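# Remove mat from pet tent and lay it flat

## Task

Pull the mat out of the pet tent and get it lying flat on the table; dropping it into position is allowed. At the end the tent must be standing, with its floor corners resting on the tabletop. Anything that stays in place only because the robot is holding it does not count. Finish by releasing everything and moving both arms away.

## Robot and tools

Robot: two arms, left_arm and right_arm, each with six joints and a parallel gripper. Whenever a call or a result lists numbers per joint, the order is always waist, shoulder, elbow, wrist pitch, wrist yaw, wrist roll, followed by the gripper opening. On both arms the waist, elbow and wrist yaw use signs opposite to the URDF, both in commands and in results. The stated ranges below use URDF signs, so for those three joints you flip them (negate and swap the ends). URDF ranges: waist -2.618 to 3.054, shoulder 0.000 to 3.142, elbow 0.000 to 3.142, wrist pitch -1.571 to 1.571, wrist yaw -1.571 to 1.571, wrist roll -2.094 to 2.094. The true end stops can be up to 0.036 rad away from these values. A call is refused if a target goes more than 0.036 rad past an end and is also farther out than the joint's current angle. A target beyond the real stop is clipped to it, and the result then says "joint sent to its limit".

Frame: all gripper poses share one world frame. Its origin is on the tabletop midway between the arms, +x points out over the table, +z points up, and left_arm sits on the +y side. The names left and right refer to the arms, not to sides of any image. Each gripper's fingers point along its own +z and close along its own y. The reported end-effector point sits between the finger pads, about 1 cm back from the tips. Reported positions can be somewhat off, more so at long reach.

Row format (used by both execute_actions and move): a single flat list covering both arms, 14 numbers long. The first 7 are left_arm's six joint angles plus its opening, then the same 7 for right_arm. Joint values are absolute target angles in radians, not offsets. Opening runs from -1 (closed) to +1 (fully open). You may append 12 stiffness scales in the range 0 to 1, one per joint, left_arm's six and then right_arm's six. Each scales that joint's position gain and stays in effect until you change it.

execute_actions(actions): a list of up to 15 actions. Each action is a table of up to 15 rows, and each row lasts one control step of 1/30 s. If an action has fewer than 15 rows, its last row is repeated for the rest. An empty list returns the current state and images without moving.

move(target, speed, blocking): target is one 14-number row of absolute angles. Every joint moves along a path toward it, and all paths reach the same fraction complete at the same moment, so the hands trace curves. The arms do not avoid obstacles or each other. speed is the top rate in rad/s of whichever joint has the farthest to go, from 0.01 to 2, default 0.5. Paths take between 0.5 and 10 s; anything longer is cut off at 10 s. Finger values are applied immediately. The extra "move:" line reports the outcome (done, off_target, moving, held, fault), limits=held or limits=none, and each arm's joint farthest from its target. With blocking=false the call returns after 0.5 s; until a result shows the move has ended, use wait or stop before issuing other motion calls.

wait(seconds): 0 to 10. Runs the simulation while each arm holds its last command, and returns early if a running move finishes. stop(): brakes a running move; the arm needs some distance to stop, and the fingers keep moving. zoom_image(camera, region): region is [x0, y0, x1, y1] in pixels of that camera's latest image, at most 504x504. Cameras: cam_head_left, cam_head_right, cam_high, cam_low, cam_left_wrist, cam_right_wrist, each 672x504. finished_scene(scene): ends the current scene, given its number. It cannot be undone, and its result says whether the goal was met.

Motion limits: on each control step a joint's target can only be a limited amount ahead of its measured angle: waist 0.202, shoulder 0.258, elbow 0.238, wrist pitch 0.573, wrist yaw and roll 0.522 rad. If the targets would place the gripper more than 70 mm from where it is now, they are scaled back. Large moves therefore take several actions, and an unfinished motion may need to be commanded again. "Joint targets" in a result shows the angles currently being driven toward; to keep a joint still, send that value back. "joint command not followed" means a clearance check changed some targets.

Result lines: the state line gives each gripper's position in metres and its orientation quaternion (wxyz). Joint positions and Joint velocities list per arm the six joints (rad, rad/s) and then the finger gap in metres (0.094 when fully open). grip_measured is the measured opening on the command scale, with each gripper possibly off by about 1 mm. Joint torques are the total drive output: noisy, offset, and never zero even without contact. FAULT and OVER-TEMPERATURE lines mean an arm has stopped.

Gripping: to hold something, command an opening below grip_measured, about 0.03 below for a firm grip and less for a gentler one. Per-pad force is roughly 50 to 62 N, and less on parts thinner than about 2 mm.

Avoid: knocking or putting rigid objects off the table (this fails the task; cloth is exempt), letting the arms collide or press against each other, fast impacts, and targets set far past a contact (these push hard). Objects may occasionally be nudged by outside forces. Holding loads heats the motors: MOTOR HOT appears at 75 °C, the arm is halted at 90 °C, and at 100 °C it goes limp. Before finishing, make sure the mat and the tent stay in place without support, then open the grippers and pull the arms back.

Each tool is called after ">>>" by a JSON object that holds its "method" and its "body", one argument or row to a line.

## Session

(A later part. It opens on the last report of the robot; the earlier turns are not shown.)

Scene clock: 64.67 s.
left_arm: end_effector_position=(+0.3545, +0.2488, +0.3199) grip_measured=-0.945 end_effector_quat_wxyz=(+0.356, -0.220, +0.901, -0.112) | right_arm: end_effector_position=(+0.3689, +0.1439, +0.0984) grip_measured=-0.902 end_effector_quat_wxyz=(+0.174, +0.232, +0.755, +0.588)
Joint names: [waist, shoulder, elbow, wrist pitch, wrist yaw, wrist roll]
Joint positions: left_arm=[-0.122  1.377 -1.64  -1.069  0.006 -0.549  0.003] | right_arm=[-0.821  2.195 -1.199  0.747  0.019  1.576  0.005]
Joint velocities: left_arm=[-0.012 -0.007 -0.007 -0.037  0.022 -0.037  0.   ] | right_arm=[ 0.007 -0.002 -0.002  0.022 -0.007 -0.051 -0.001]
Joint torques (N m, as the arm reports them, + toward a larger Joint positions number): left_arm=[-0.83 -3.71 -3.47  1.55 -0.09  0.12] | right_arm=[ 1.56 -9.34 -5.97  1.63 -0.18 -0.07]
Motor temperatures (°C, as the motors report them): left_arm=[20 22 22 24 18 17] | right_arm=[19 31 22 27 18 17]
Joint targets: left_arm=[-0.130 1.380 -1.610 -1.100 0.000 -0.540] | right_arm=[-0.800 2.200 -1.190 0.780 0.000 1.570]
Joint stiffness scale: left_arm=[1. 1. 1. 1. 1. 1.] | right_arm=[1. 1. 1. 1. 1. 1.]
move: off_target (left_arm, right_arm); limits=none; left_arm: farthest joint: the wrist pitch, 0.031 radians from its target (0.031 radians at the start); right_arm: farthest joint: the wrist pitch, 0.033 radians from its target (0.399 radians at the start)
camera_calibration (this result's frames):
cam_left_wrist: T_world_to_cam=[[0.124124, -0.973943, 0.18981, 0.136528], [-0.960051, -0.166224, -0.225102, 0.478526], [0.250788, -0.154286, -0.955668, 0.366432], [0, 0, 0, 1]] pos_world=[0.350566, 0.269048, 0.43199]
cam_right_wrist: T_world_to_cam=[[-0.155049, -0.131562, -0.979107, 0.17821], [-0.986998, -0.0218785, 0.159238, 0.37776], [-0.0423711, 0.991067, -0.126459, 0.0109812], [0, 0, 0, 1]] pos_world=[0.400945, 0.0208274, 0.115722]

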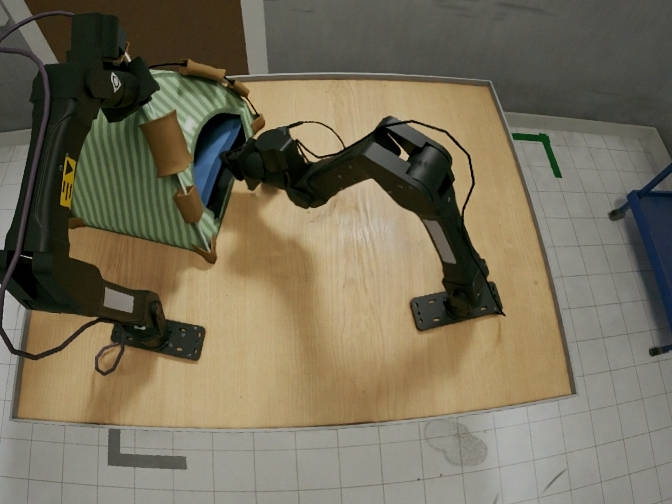

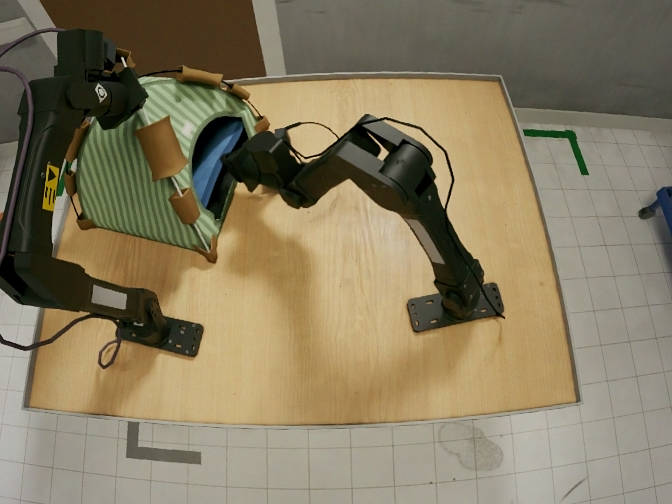

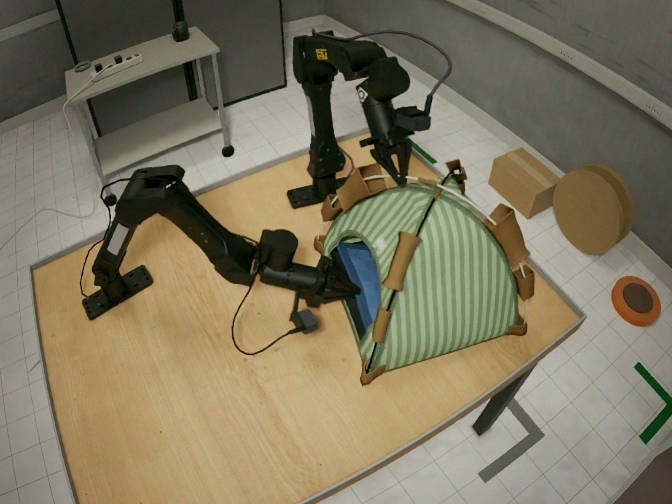

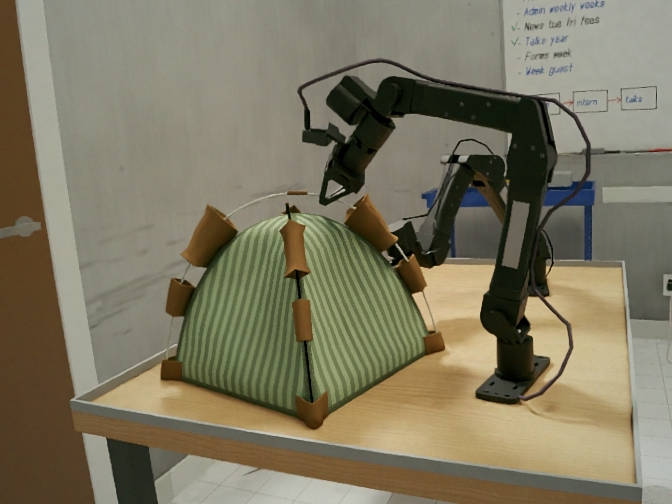

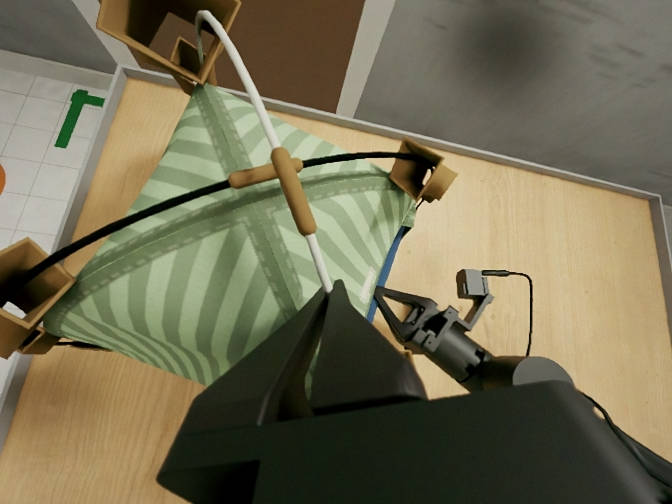

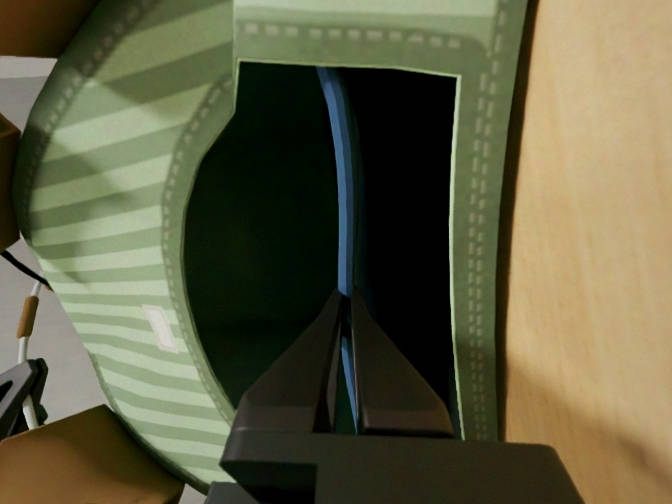

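>>> {"method": "move", "body": {
  "target": [-0.13,1.38,-1.61,-1.10,0,-0.54,-0.97,-0.63,2.2,-1.19,0.78,0.45,1.57,-0.95],
  "speed": 0.25
}}

>>> {"method": "zoom_image", "body": {
  "camera": "cam_high",
  "region": [250,180,450,400]
}}

Scene clock: 67.07 s.
left_arm: end_effector_position=(+0.3547, +0.2488, +0.3201) grip_measured=-0.945 end_effector_quat_wxyz=(+0.356, -0.220, +0.901, -0.112) | right_arm: end_effector_position=(+0.3837, +0.1184, +0.1030) grip_measured=-0.902 end_effector_quat_wxyz=(+0.061, +0.167, +0.763, +0.621)
Joint names: [waist, shoulder, elbow, wrist pitch, wrist yaw, wrist roll]
Joint positions: left_arm=[-0.122  1.377 -1.64  -1.068  0.006 -0.549  0.003] | right_arm=[-0.648  2.195 -1.199  0.747  0.455  1.577  0.005]
Joint velocities: left_arm=[ 0.022 -0.002 -0.002 -0.037 -0.037 -0.066 -0.   ] | right_arm=[ 0.012  0.002  0.002 -0.007  0.007  0.081 -0.   ]
Joint torques (N m, as the arm reports them, + toward a larger Joint positions number): left_arm=[-0.78 -3.96 -3.48  1.58 -0.05  0.1 ] | right_arm=[ 1.31 -9.29 -5.89  1.58 -0.01 -0.08]
Motor temperatures (°C, as the motors report them): left_arm=[20 22 22 24 18 17] | right_arm=[19 30 22 27 18 17]
Joint targets: left_arm=[-0.130 1.380 -1.610 -1.100 0.000 -0.540] | right_arm=[-0.630 2.200 -1.190 0.780 0.450 1.570]
Joint stiffness scale: left_arm=[1. 1. 1. 1. 1. 1.] | right_arm=[1. 1. 1. 1. 1. 1.]
move: off_target (left_arm, right_arm); limits=none; left_arm: farthest joint: the wrist pitch, 0.032 radians from its target (0.031 radians at the start); right_arm: farthest joint: the wrist pitch, 0.033 radians from its target (0.033 radians at the start)
camera_calibration (this result's frames):
cam_left_wrist: T_world_to_cam=[[0.123908, -0.973927, 0.190033, 0.136452], [-0.959794, -0.166242, -0.226184, 0.479024], [0.251878, -0.154366, -0.955368, 0.366103], [0, 0, 0, 1]] pos_world=[0.350643, 0.269042, 0.432181]
cam_right_wrist: T_world_to_cam=[[-0.206136, -0.109071, -0.972425, 0.197847], [-0.933657, -0.275542, 0.228824, 0.393476], [-0.292902, 0.955081, -0.0450359, 0.129453], [0, 0, 0, 1]] pos_world=[0.446072, 0.00636075, 0.108185]

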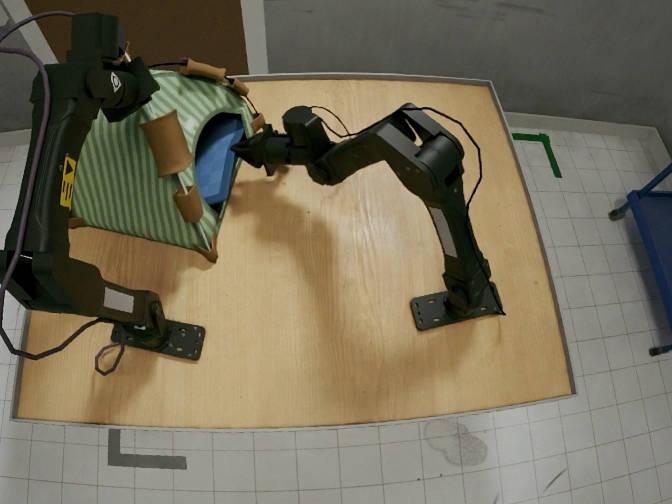

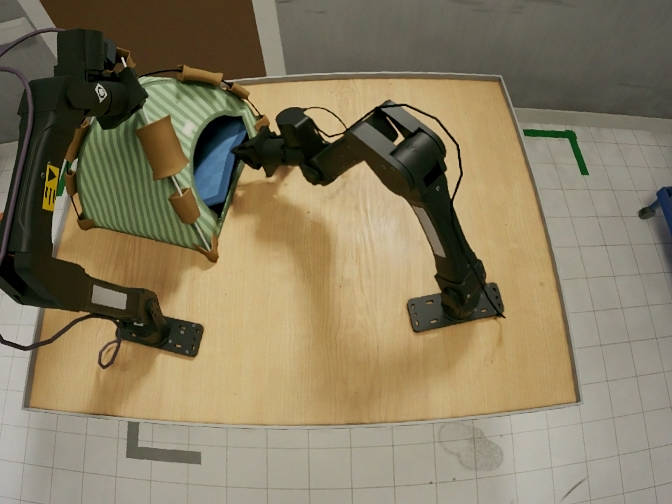

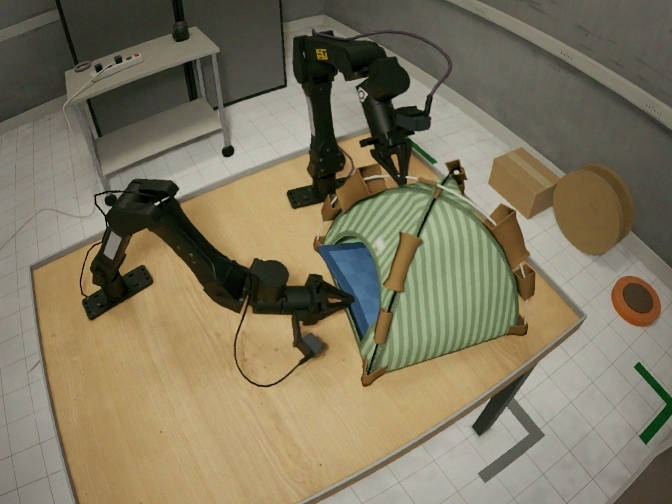

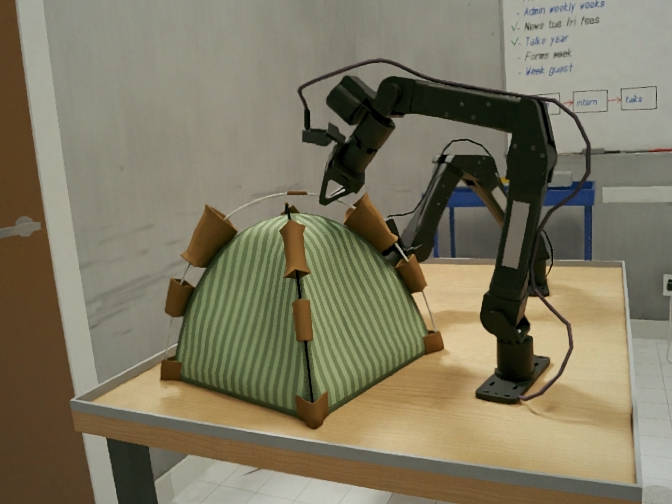

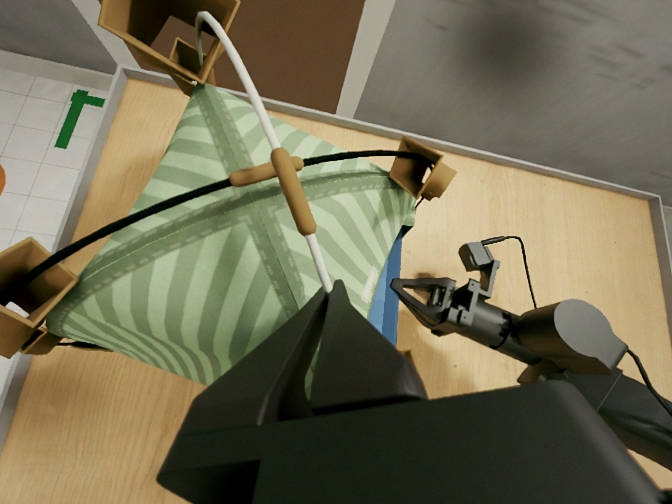

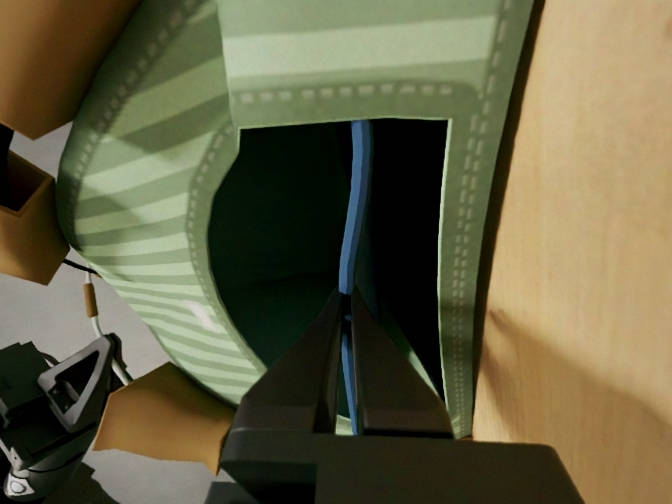

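Region (250, 180, 450, 400) of cam_high's 672x504 image, scaled by 2.291, with more detail than that image has; it fills the left 458 columns of this view, and the rest is white.

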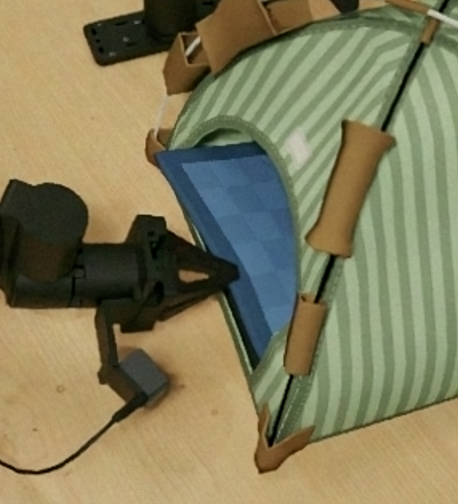

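>>> {"method": "move", "body": {
  "target": [-0.13,1.38,-1.61,-1.10,0,-0.54,-0.97,-0.735,2.05,-0.99,0.86,0.39,1.57,-0.95],
  "speed": 0.2
}}

Scene clock: 68.63 s.
left_arm: end_effector_position=(+0.3524, +0.2481, +0.3180) grip_measured=-0.945 end_effector_quat_wxyz=(+0.351, -0.214, +0.905, -0.110) | right_arm: end_effector_position=(+0.3401, +0.1066, +0.1021) grip_measured=-0.902 end_effector_quat_wxyz=(+0.073, +0.169, +0.766, +0.616)
Joint names: [waist, shoulder, elbow, wrist pitch, wrist yaw, wrist roll]
Joint positions: left_arm=[-0.122  1.377 -1.64  -1.08   0.001 -0.538  0.003] | right_arm=[-0.716  2.086 -1.006  0.83   0.366  1.578  0.005]
Joint velocities: left_arm=[-0.012  0.007 -0.007  0.022 -0.007  0.081  0.   ] | right_arm=[ 0.012 -0.017  0.002 -0.066  0.022  0.051 -0.   ]
Joint torques (N m, as the arm reports them, + toward a larger Joint positions number): left_arm=[-0.89 -3.81 -3.52  1.73  0.04 -0.05] | right_arm=[ -1.31 -11.07  -4.89   1.57   0.2   -0.09]
Motor temperatures (°C, as the motors report them): left_arm=[20 22 22 24 18 17] | right_arm=[19 30 22 27 18 17]
Joint targets: left_arm=[-0.130 1.380 -1.610 -1.100 0.000 -0.540] | right_arm=[-0.735 2.050 -0.990 0.860 0.390 1.570]
Joint stiffness scale: left_arm=[1. 1. 1. 1. 1. 1.] | right_arm=[1. 1. 1. 1. 1. 1.]
move: off_target (left_arm, right_arm); limits=none; left_arm: farthest joint: the elbow, 0.030 radians from its target (0.030 radians at the start); right_arm: farthest joint: the shoulder, 0.036 radians from its target (0.145 radians at the start)
camera_calibration (this result's frames):
cam_left_wrist: T_world_to_cam=[[0.115258, -0.976131, 0.184077, 0.141916], [-0.964219, -0.15448, -0.215446, 0.47149], [0.23874, -0.152658, -0.959009, 0.369928], [0, 0, 0, 1]] pos_world=[0.349946, 0.267837, 0.430222]
cam_right_wrist: T_world_to_cam=[[-0.194065, -0.120125, -0.973606, 0.183931], [-0.941721, -0.255179, 0.219194, 0.351286], [-0.274774, 0.959403, -0.0636032, 0.123171], [0, 0, 0, 1]] pos_world=[0.400352, -0.00643538, 0.109911]

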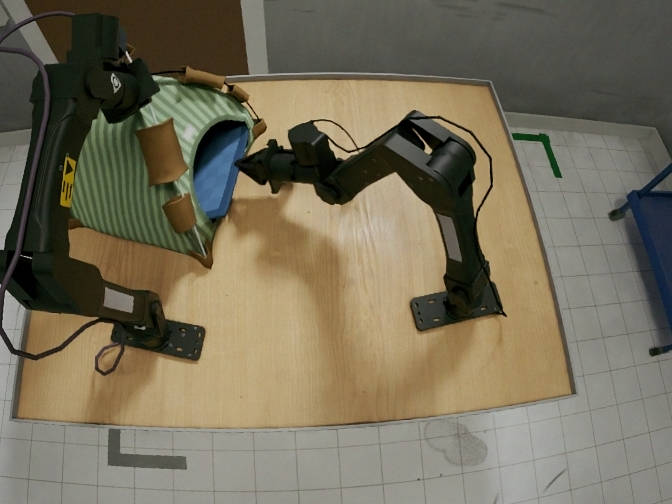

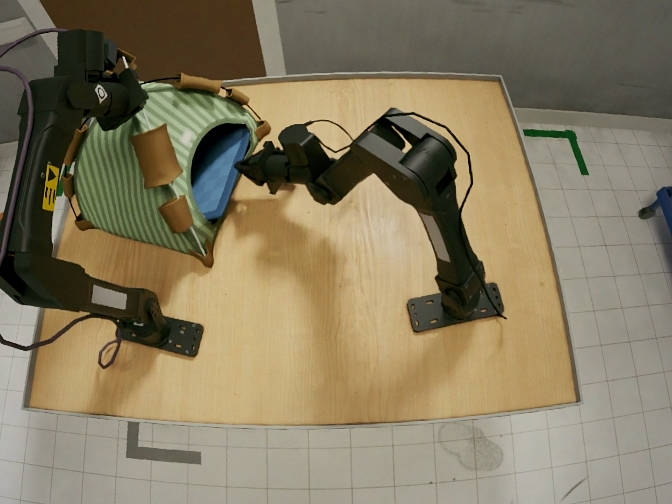

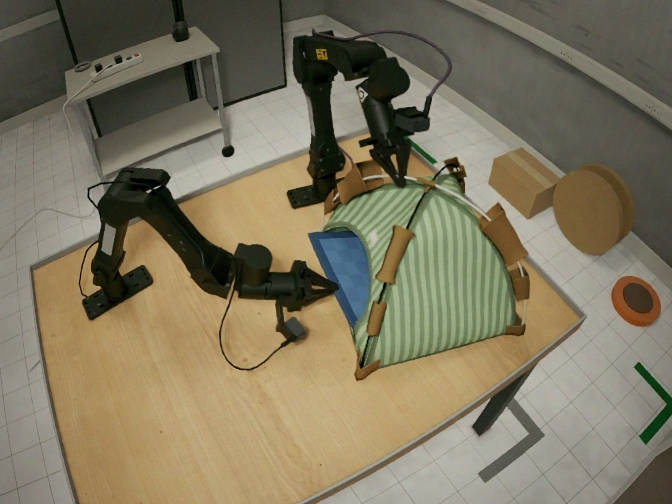

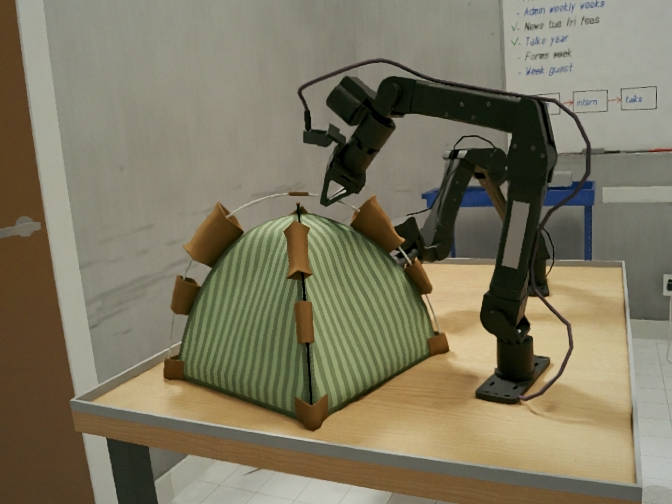

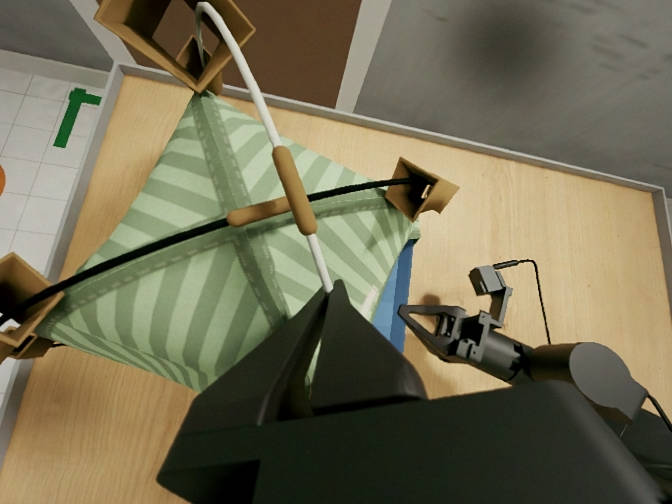

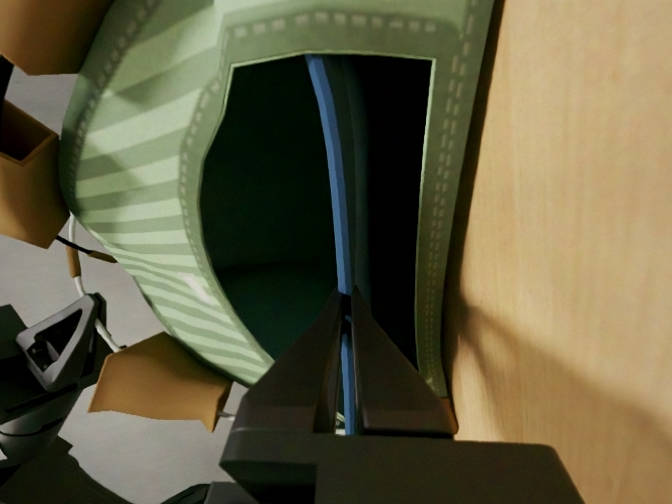

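>>> {"method": "move", "body": {
  "target": [-0.13,1.38,-1.61,-1.10,0,-0.54,-0.97,-0.775,1.97,-0.845,0.92,0.39,1.8,-0.95],
  "speed": 0.2
}}

Scene clock: 70.43 s.
left_arm: end_effector_position=(+0.3520, +0.2461, +0.3177) grip_measured=-0.945 end_effector_quat_wxyz=(+0.349, -0.207, +0.907, -0.113) | right_arm: end_effector_position=(+0.3095, +0.0909, +0.0980) grip_measured=-0.902 end_effector_quat_wxyz=(+0.006, +0.249, +0.748, +0.615)
Joint names: [waist, shoulder, elbow, wrist pitch, wrist yaw, wrist roll]
Joint positions: left_arm=[-0.122  1.377 -1.64  -1.082 -0.011 -0.526  0.003] | right_arm=[-0.751  2.009 -0.864  0.885  0.335  1.796  0.005]
Joint velocities: left_arm=[-0.012  0.002  0.002 -0.022 -0.007 -0.022 -0.   ] | right_arm=[-0.002 -0.017  0.012 -0.051  0.066  0.037 -0.001]
Joint torques (N m, as the arm reports them, + toward a larger Joint positions number): left_arm=[-0.91 -3.61 -3.64  1.69  0.12 -0.14] | right_arm=[ -1.71 -10.49  -4.38   1.62   0.45   0.03]
Motor temperatures (°C, as the motors report them): left_arm=[20 22 22 24 18 17] | right_arm=[19 30 22 27 18 17]
Joint targets: left_arm=[-0.130 1.380 -1.610 -1.100 -0.000 -0.540] | right_arm=[-0.775 1.970 -0.845 0.920 0.390 1.800]
Joint stiffness scale: left_arm=[1. 1. 1. 1. 1. 1.] | right_arm=[1. 1. 1. 1. 1. 1.]
move: off_target (left_arm, right_arm); limits=none; left_arm: farthest joint: the elbow, 0.030 radians from its target (0.030 radians at the start); right_arm: farthest joint: the wrist yaw, 0.055 radians from its target (0.024 radians at the start)
camera_calibration (this result's frames):
cam_left_wrist: T_world_to_cam=[[0.0991788, -0.977943, 0.183822, 0.146234], [-0.966983, -0.138301, -0.214048, 0.467255], [0.234749, -0.156524, -0.959371, 0.371954], [0, 0, 0, 1]] pos_world=[0.350008, 0.26585, 0.429975]
cam_right_wrist: T_world_to_cam=[[-0.388787, -0.0529695, -0.919804, 0.221022], [-0.891654, -0.229701, 0.390117, 0.284844], [-0.231944, 0.971819, 0.0420744, 0.104883], [0, 0, 0, 1]] pos_world=[0.36424, -0.0247912, 0.0877615]

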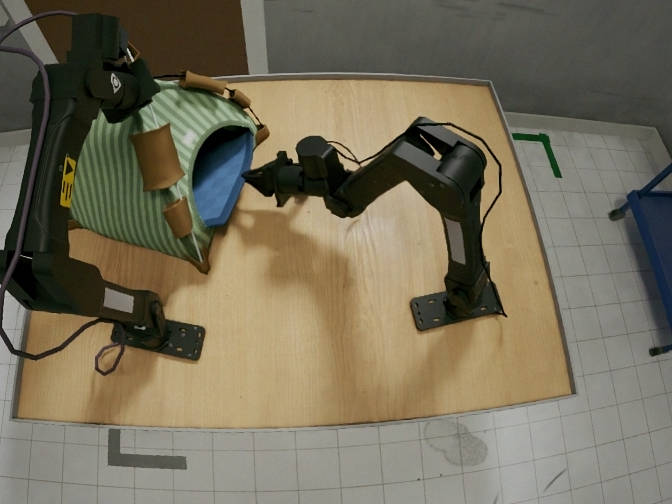

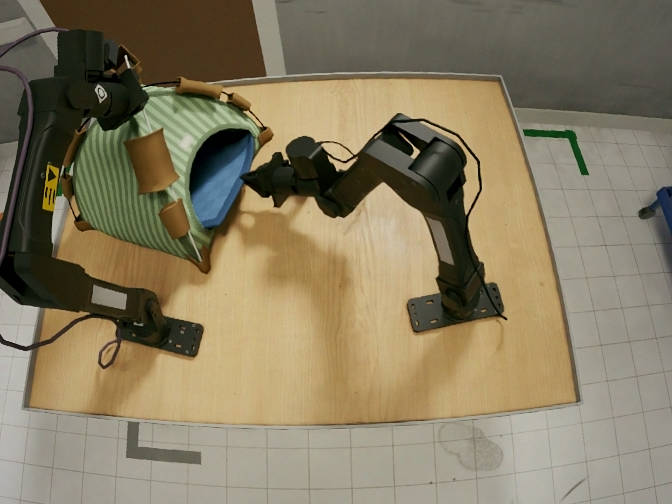

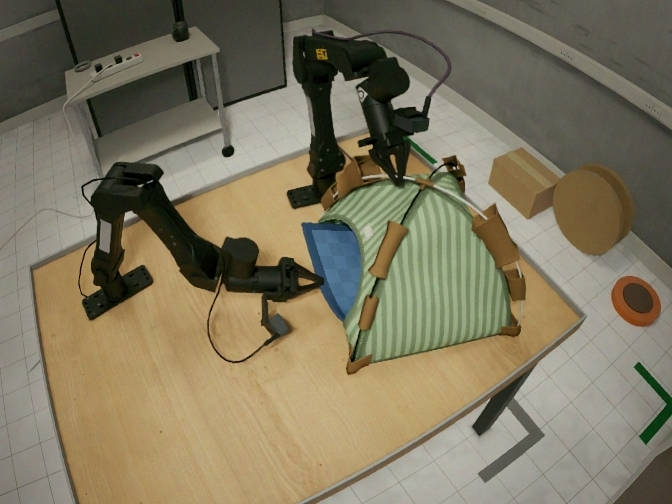

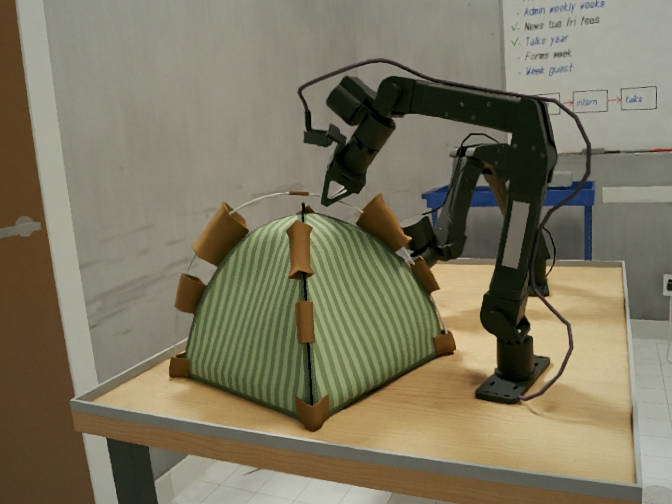

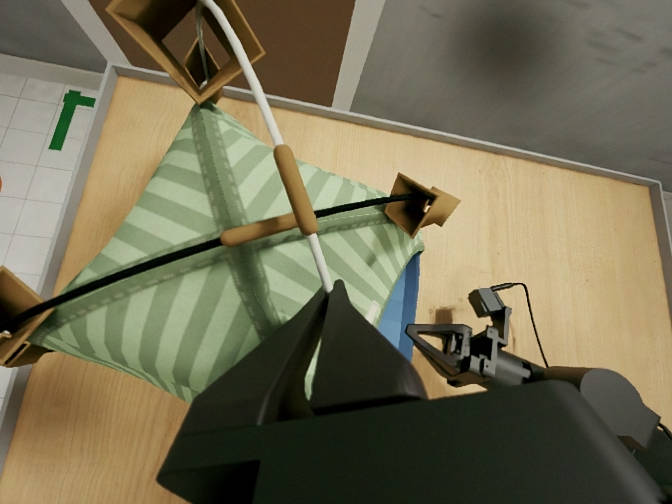

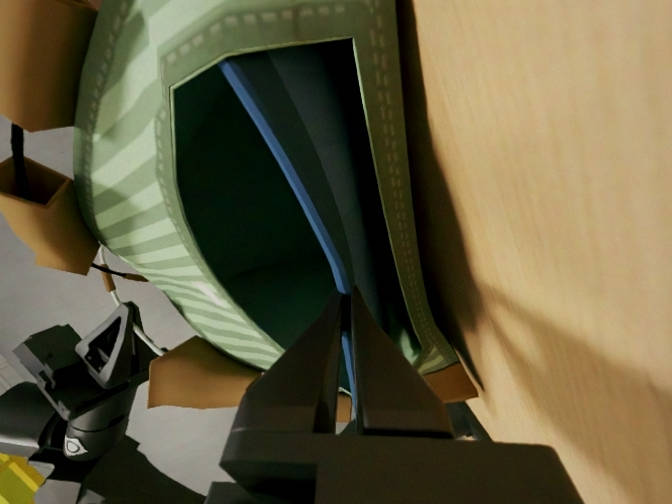

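>>> {"method": "move", "body": {
  "target": [-0.13,1.38,-1.61,-1.10,0,-0.54,-0.97,-0.73,2.02,-0.71,1.08,0.44,1.6,-0.95],
  "speed": 0.2
}}

Scene clock: 72.17 s.
left_arm: end_effector_position=(+0.3519, +0.2449, +0.3177) grip_measured=-0.945 end_effector_quat_wxyz=(+0.349, -0.205, +0.907, -0.116) | right_arm: end_effector_position=(+0.2952, +0.0679, +0.0858) grip_measured=-0.902 end_effector_quat_wxyz=(+0.060, +0.172, +0.761, +0.623)
Joint names: [waist, shoulder, elbow, wrist pitch, wrist yaw, wrist roll]
Joint positions: left_arm=[-0.122  1.377 -1.64  -1.082 -0.017 -0.524  0.003] | right_arm=[-0.733  2.009 -0.731  1.044  0.367  1.612  0.005]
Joint velocities: left_arm=[-0.002  0.007  0.007 -0.007 -0.022 -0.037 -0.   ] | right_arm=[ 0.007  0.012  0.007 -0.081 -0.007 -0.168 -0.   ]
Joint torques (N m, as the arm reports them, + toward a larger Joint positions number): left_arm=[-0.65 -3.61 -3.53  1.69  0.11 -0.14] | right_arm=[ 0.28 -6.53 -3.49  1.63  0.61 -0.11]
Motor temperatures (°C, as the motors report them): left_arm=[20 22 22 24 18 17] | right_arm=[19 30 22 28 18 17]
Joint targets: left_arm=[-0.130 1.380 -1.610 -1.100 -0.000 -0.540] | right_arm=[-0.730 2.020 -0.710 1.080 0.440 1.600]
Joint stiffness scale: left_arm=[1. 1. 1. 1. 1. 1.] | right_arm=[1. 1. 1. 1. 1. 1.]
move: off_target (left_arm, right_arm); limits=none; left_arm: farthest joint: the elbow, 0.030 radians from its target (0.030 radians at the start); right_arm: farthest joint: the wrist yaw, 0.073 radians from its target (0.105 radians at the start)
camera_calibration (this result's frames):
cam_left_wrist: T_world_to_cam=[[0.0935265, -0.977869, 0.187151, 0.146027], [-0.967822, -0.133401, -0.213365, 0.465884], [0.233609, -0.161174, -0.95888, 0.373191], [0, 0, 0, 1]] pos_world=[0.350055, 0.265094, 0.429919]
cam_right_wrist: T_world_to_cam=[[-0.212947, -0.0997813, -0.971955, 0.158707], [-0.93412, -0.270886, 0.232467, 0.300422], [-0.286485, 0.957426, -0.0355231, 0.148176], [0, 0, 0, 1]] pos_world=[0.356876, -0.0446513, 0.0896815]

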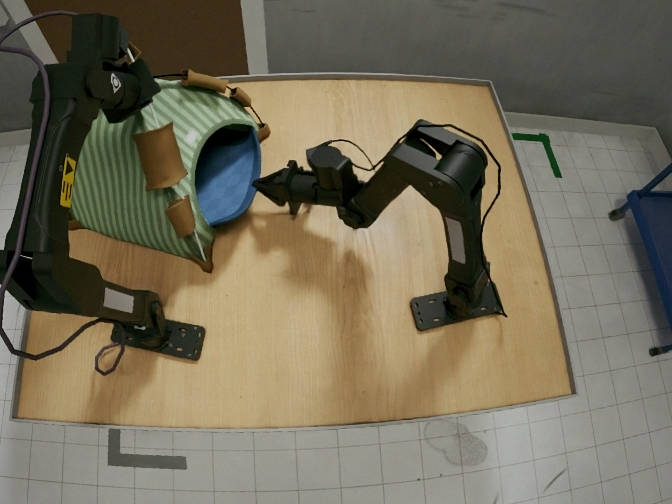

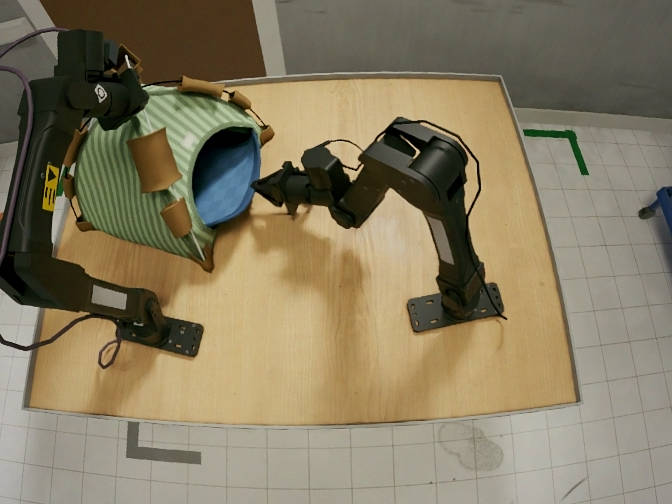

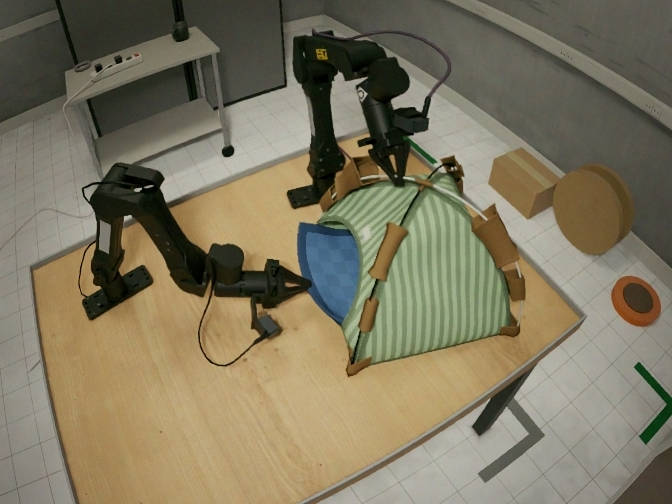

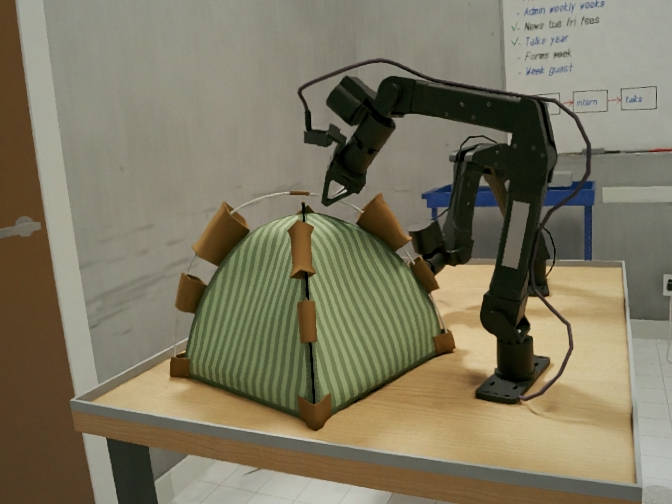

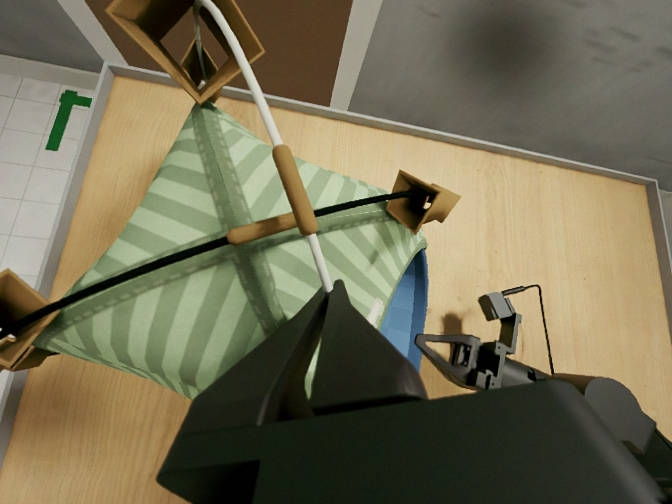

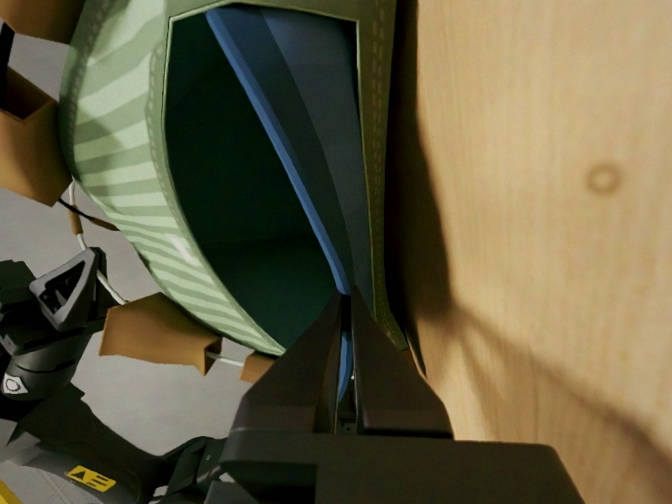

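>>> {"method": "move", "body": {
  "target": [-0.13,1.38,-1.61,-1.10,0,-0.54,-0.97,-0.71,1.87,-0.545,1.10,0.44,1.55,-0.95],
  "speed": 0.2
}}

Scene clock: 73.67 s.
left_arm: end_effector_position=(+0.3518, +0.2437, +0.3178) grip_measured=-0.945 end_effector_quat_wxyz=(+0.347, -0.207, +0.907, -0.120) | right_arm: end_effector_position=(+0.2786, +0.0334, +0.0853) grip_measured=-0.902 end_effector_quat_wxyz=(+0.079, +0.165, +0.768, +0.614)
Joint names: [waist, shoulder, elbow, wrist pitch, wrist yaw, wrist roll]
Joint positions: left_arm=[-0.122  1.377 -1.64  -1.082 -0.024 -0.532  0.003] | right_arm=[-0.714  1.903 -0.573  1.079  0.363  1.562  0.005]
Joint velocities: left_arm=[-0.007 -0.007  0.007  0.022  0.081 -0.051 -0.001] | right_arm=[ 0.002 -0.012  0.002  0.022  0.007 -0.066  0.   ]
Joint torques (N m, as the arm reports them, + toward a larger Joint positions number): left_arm=[-0.96 -3.63 -3.57  1.7   0.18 -0.2 ] | right_arm=[ 0.33 -8.6  -2.56  1.49  0.65 -0.11]
Motor temperatures (°C, as the motors report them): left_arm=[20 22 22 24 18 17] | right_arm=[19 29 22 28 18 17]
Joint targets: left_arm=[-0.130 1.380 -1.610 -1.100 0.000 -0.540] | right_arm=[-0.710 1.870 -0.545 1.100 0.440 1.550]
Joint stiffness scale: left_arm=[1. 1. 1. 1. 1. 1.] | right_arm=[1. 1. 1. 1. 1. 1.]
move: off_target (left_arm, right_arm); limits=none; left_arm: farthest joint: the elbow, 0.030 radians from its target (0.030 radians at the start); right_arm: farthest joint: the wrist yaw, 0.077 radians from its target (0.073 radians at the start)
camera_calibration (this result's frames):
cam_left_wrist: T_world_to_cam=[[0.0948379, -0.975752, 0.197267, 0.14065], [-0.967863, -0.13674, -0.211053, 0.465716], [0.23291, -0.170912, -0.957362, 0.375174], [0, 0, 0, 1]] pos_world=[0.350028, 0.265043, 0.429722]
cam_right_wrist: T_world_to_cam=[[-0.181152, -0.12698, -0.975223, 0.143661], [-0.944797, -0.252823, 0.20842, 0.280122], [-0.273024, 0.959144, -0.074171, 0.175922], [0, 0, 0, 1]] pos_world=[0.338714, -0.0796716, 0.0947669]

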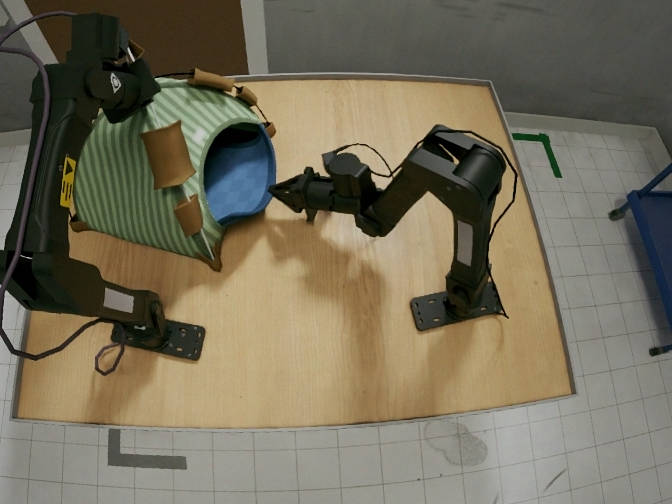

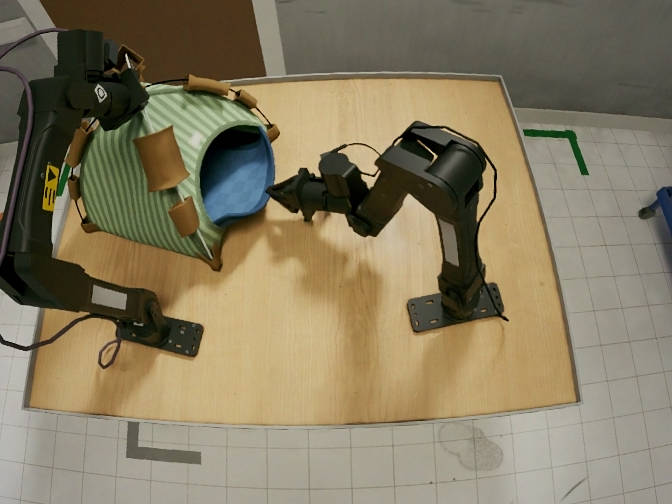

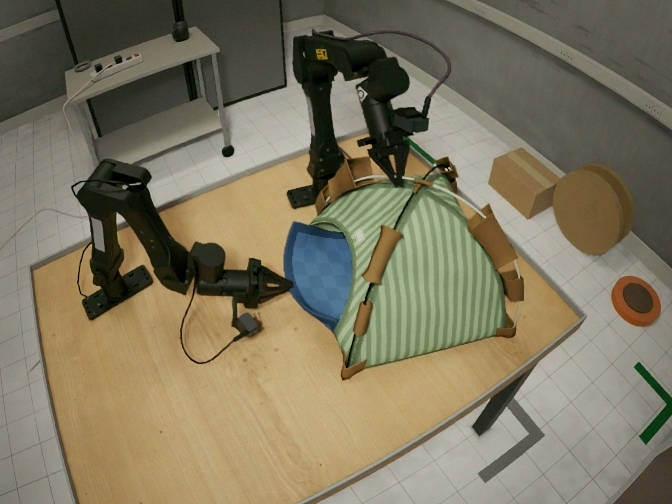

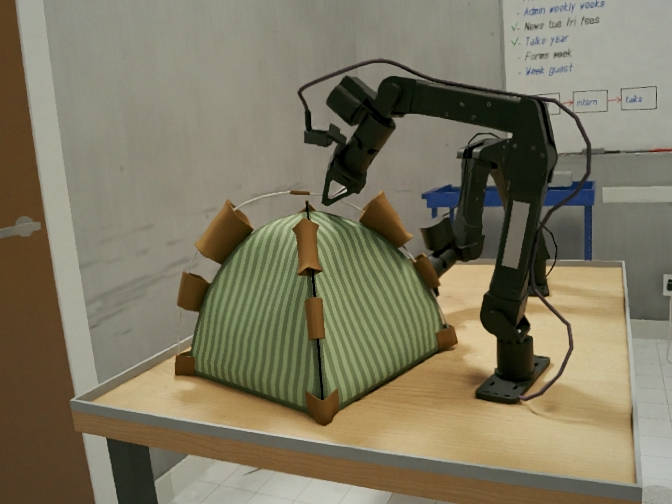

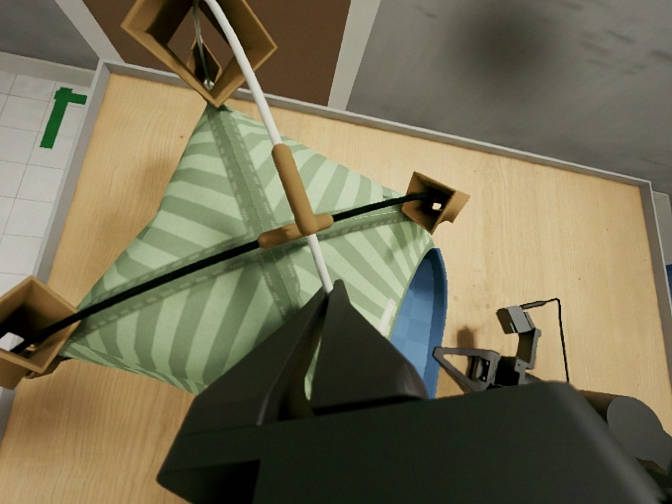

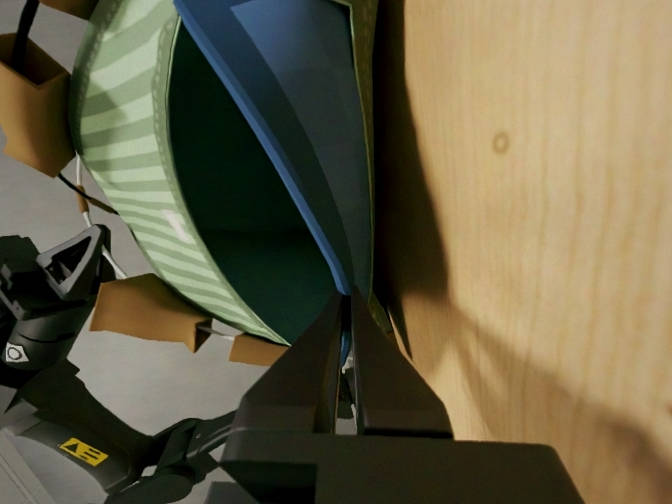

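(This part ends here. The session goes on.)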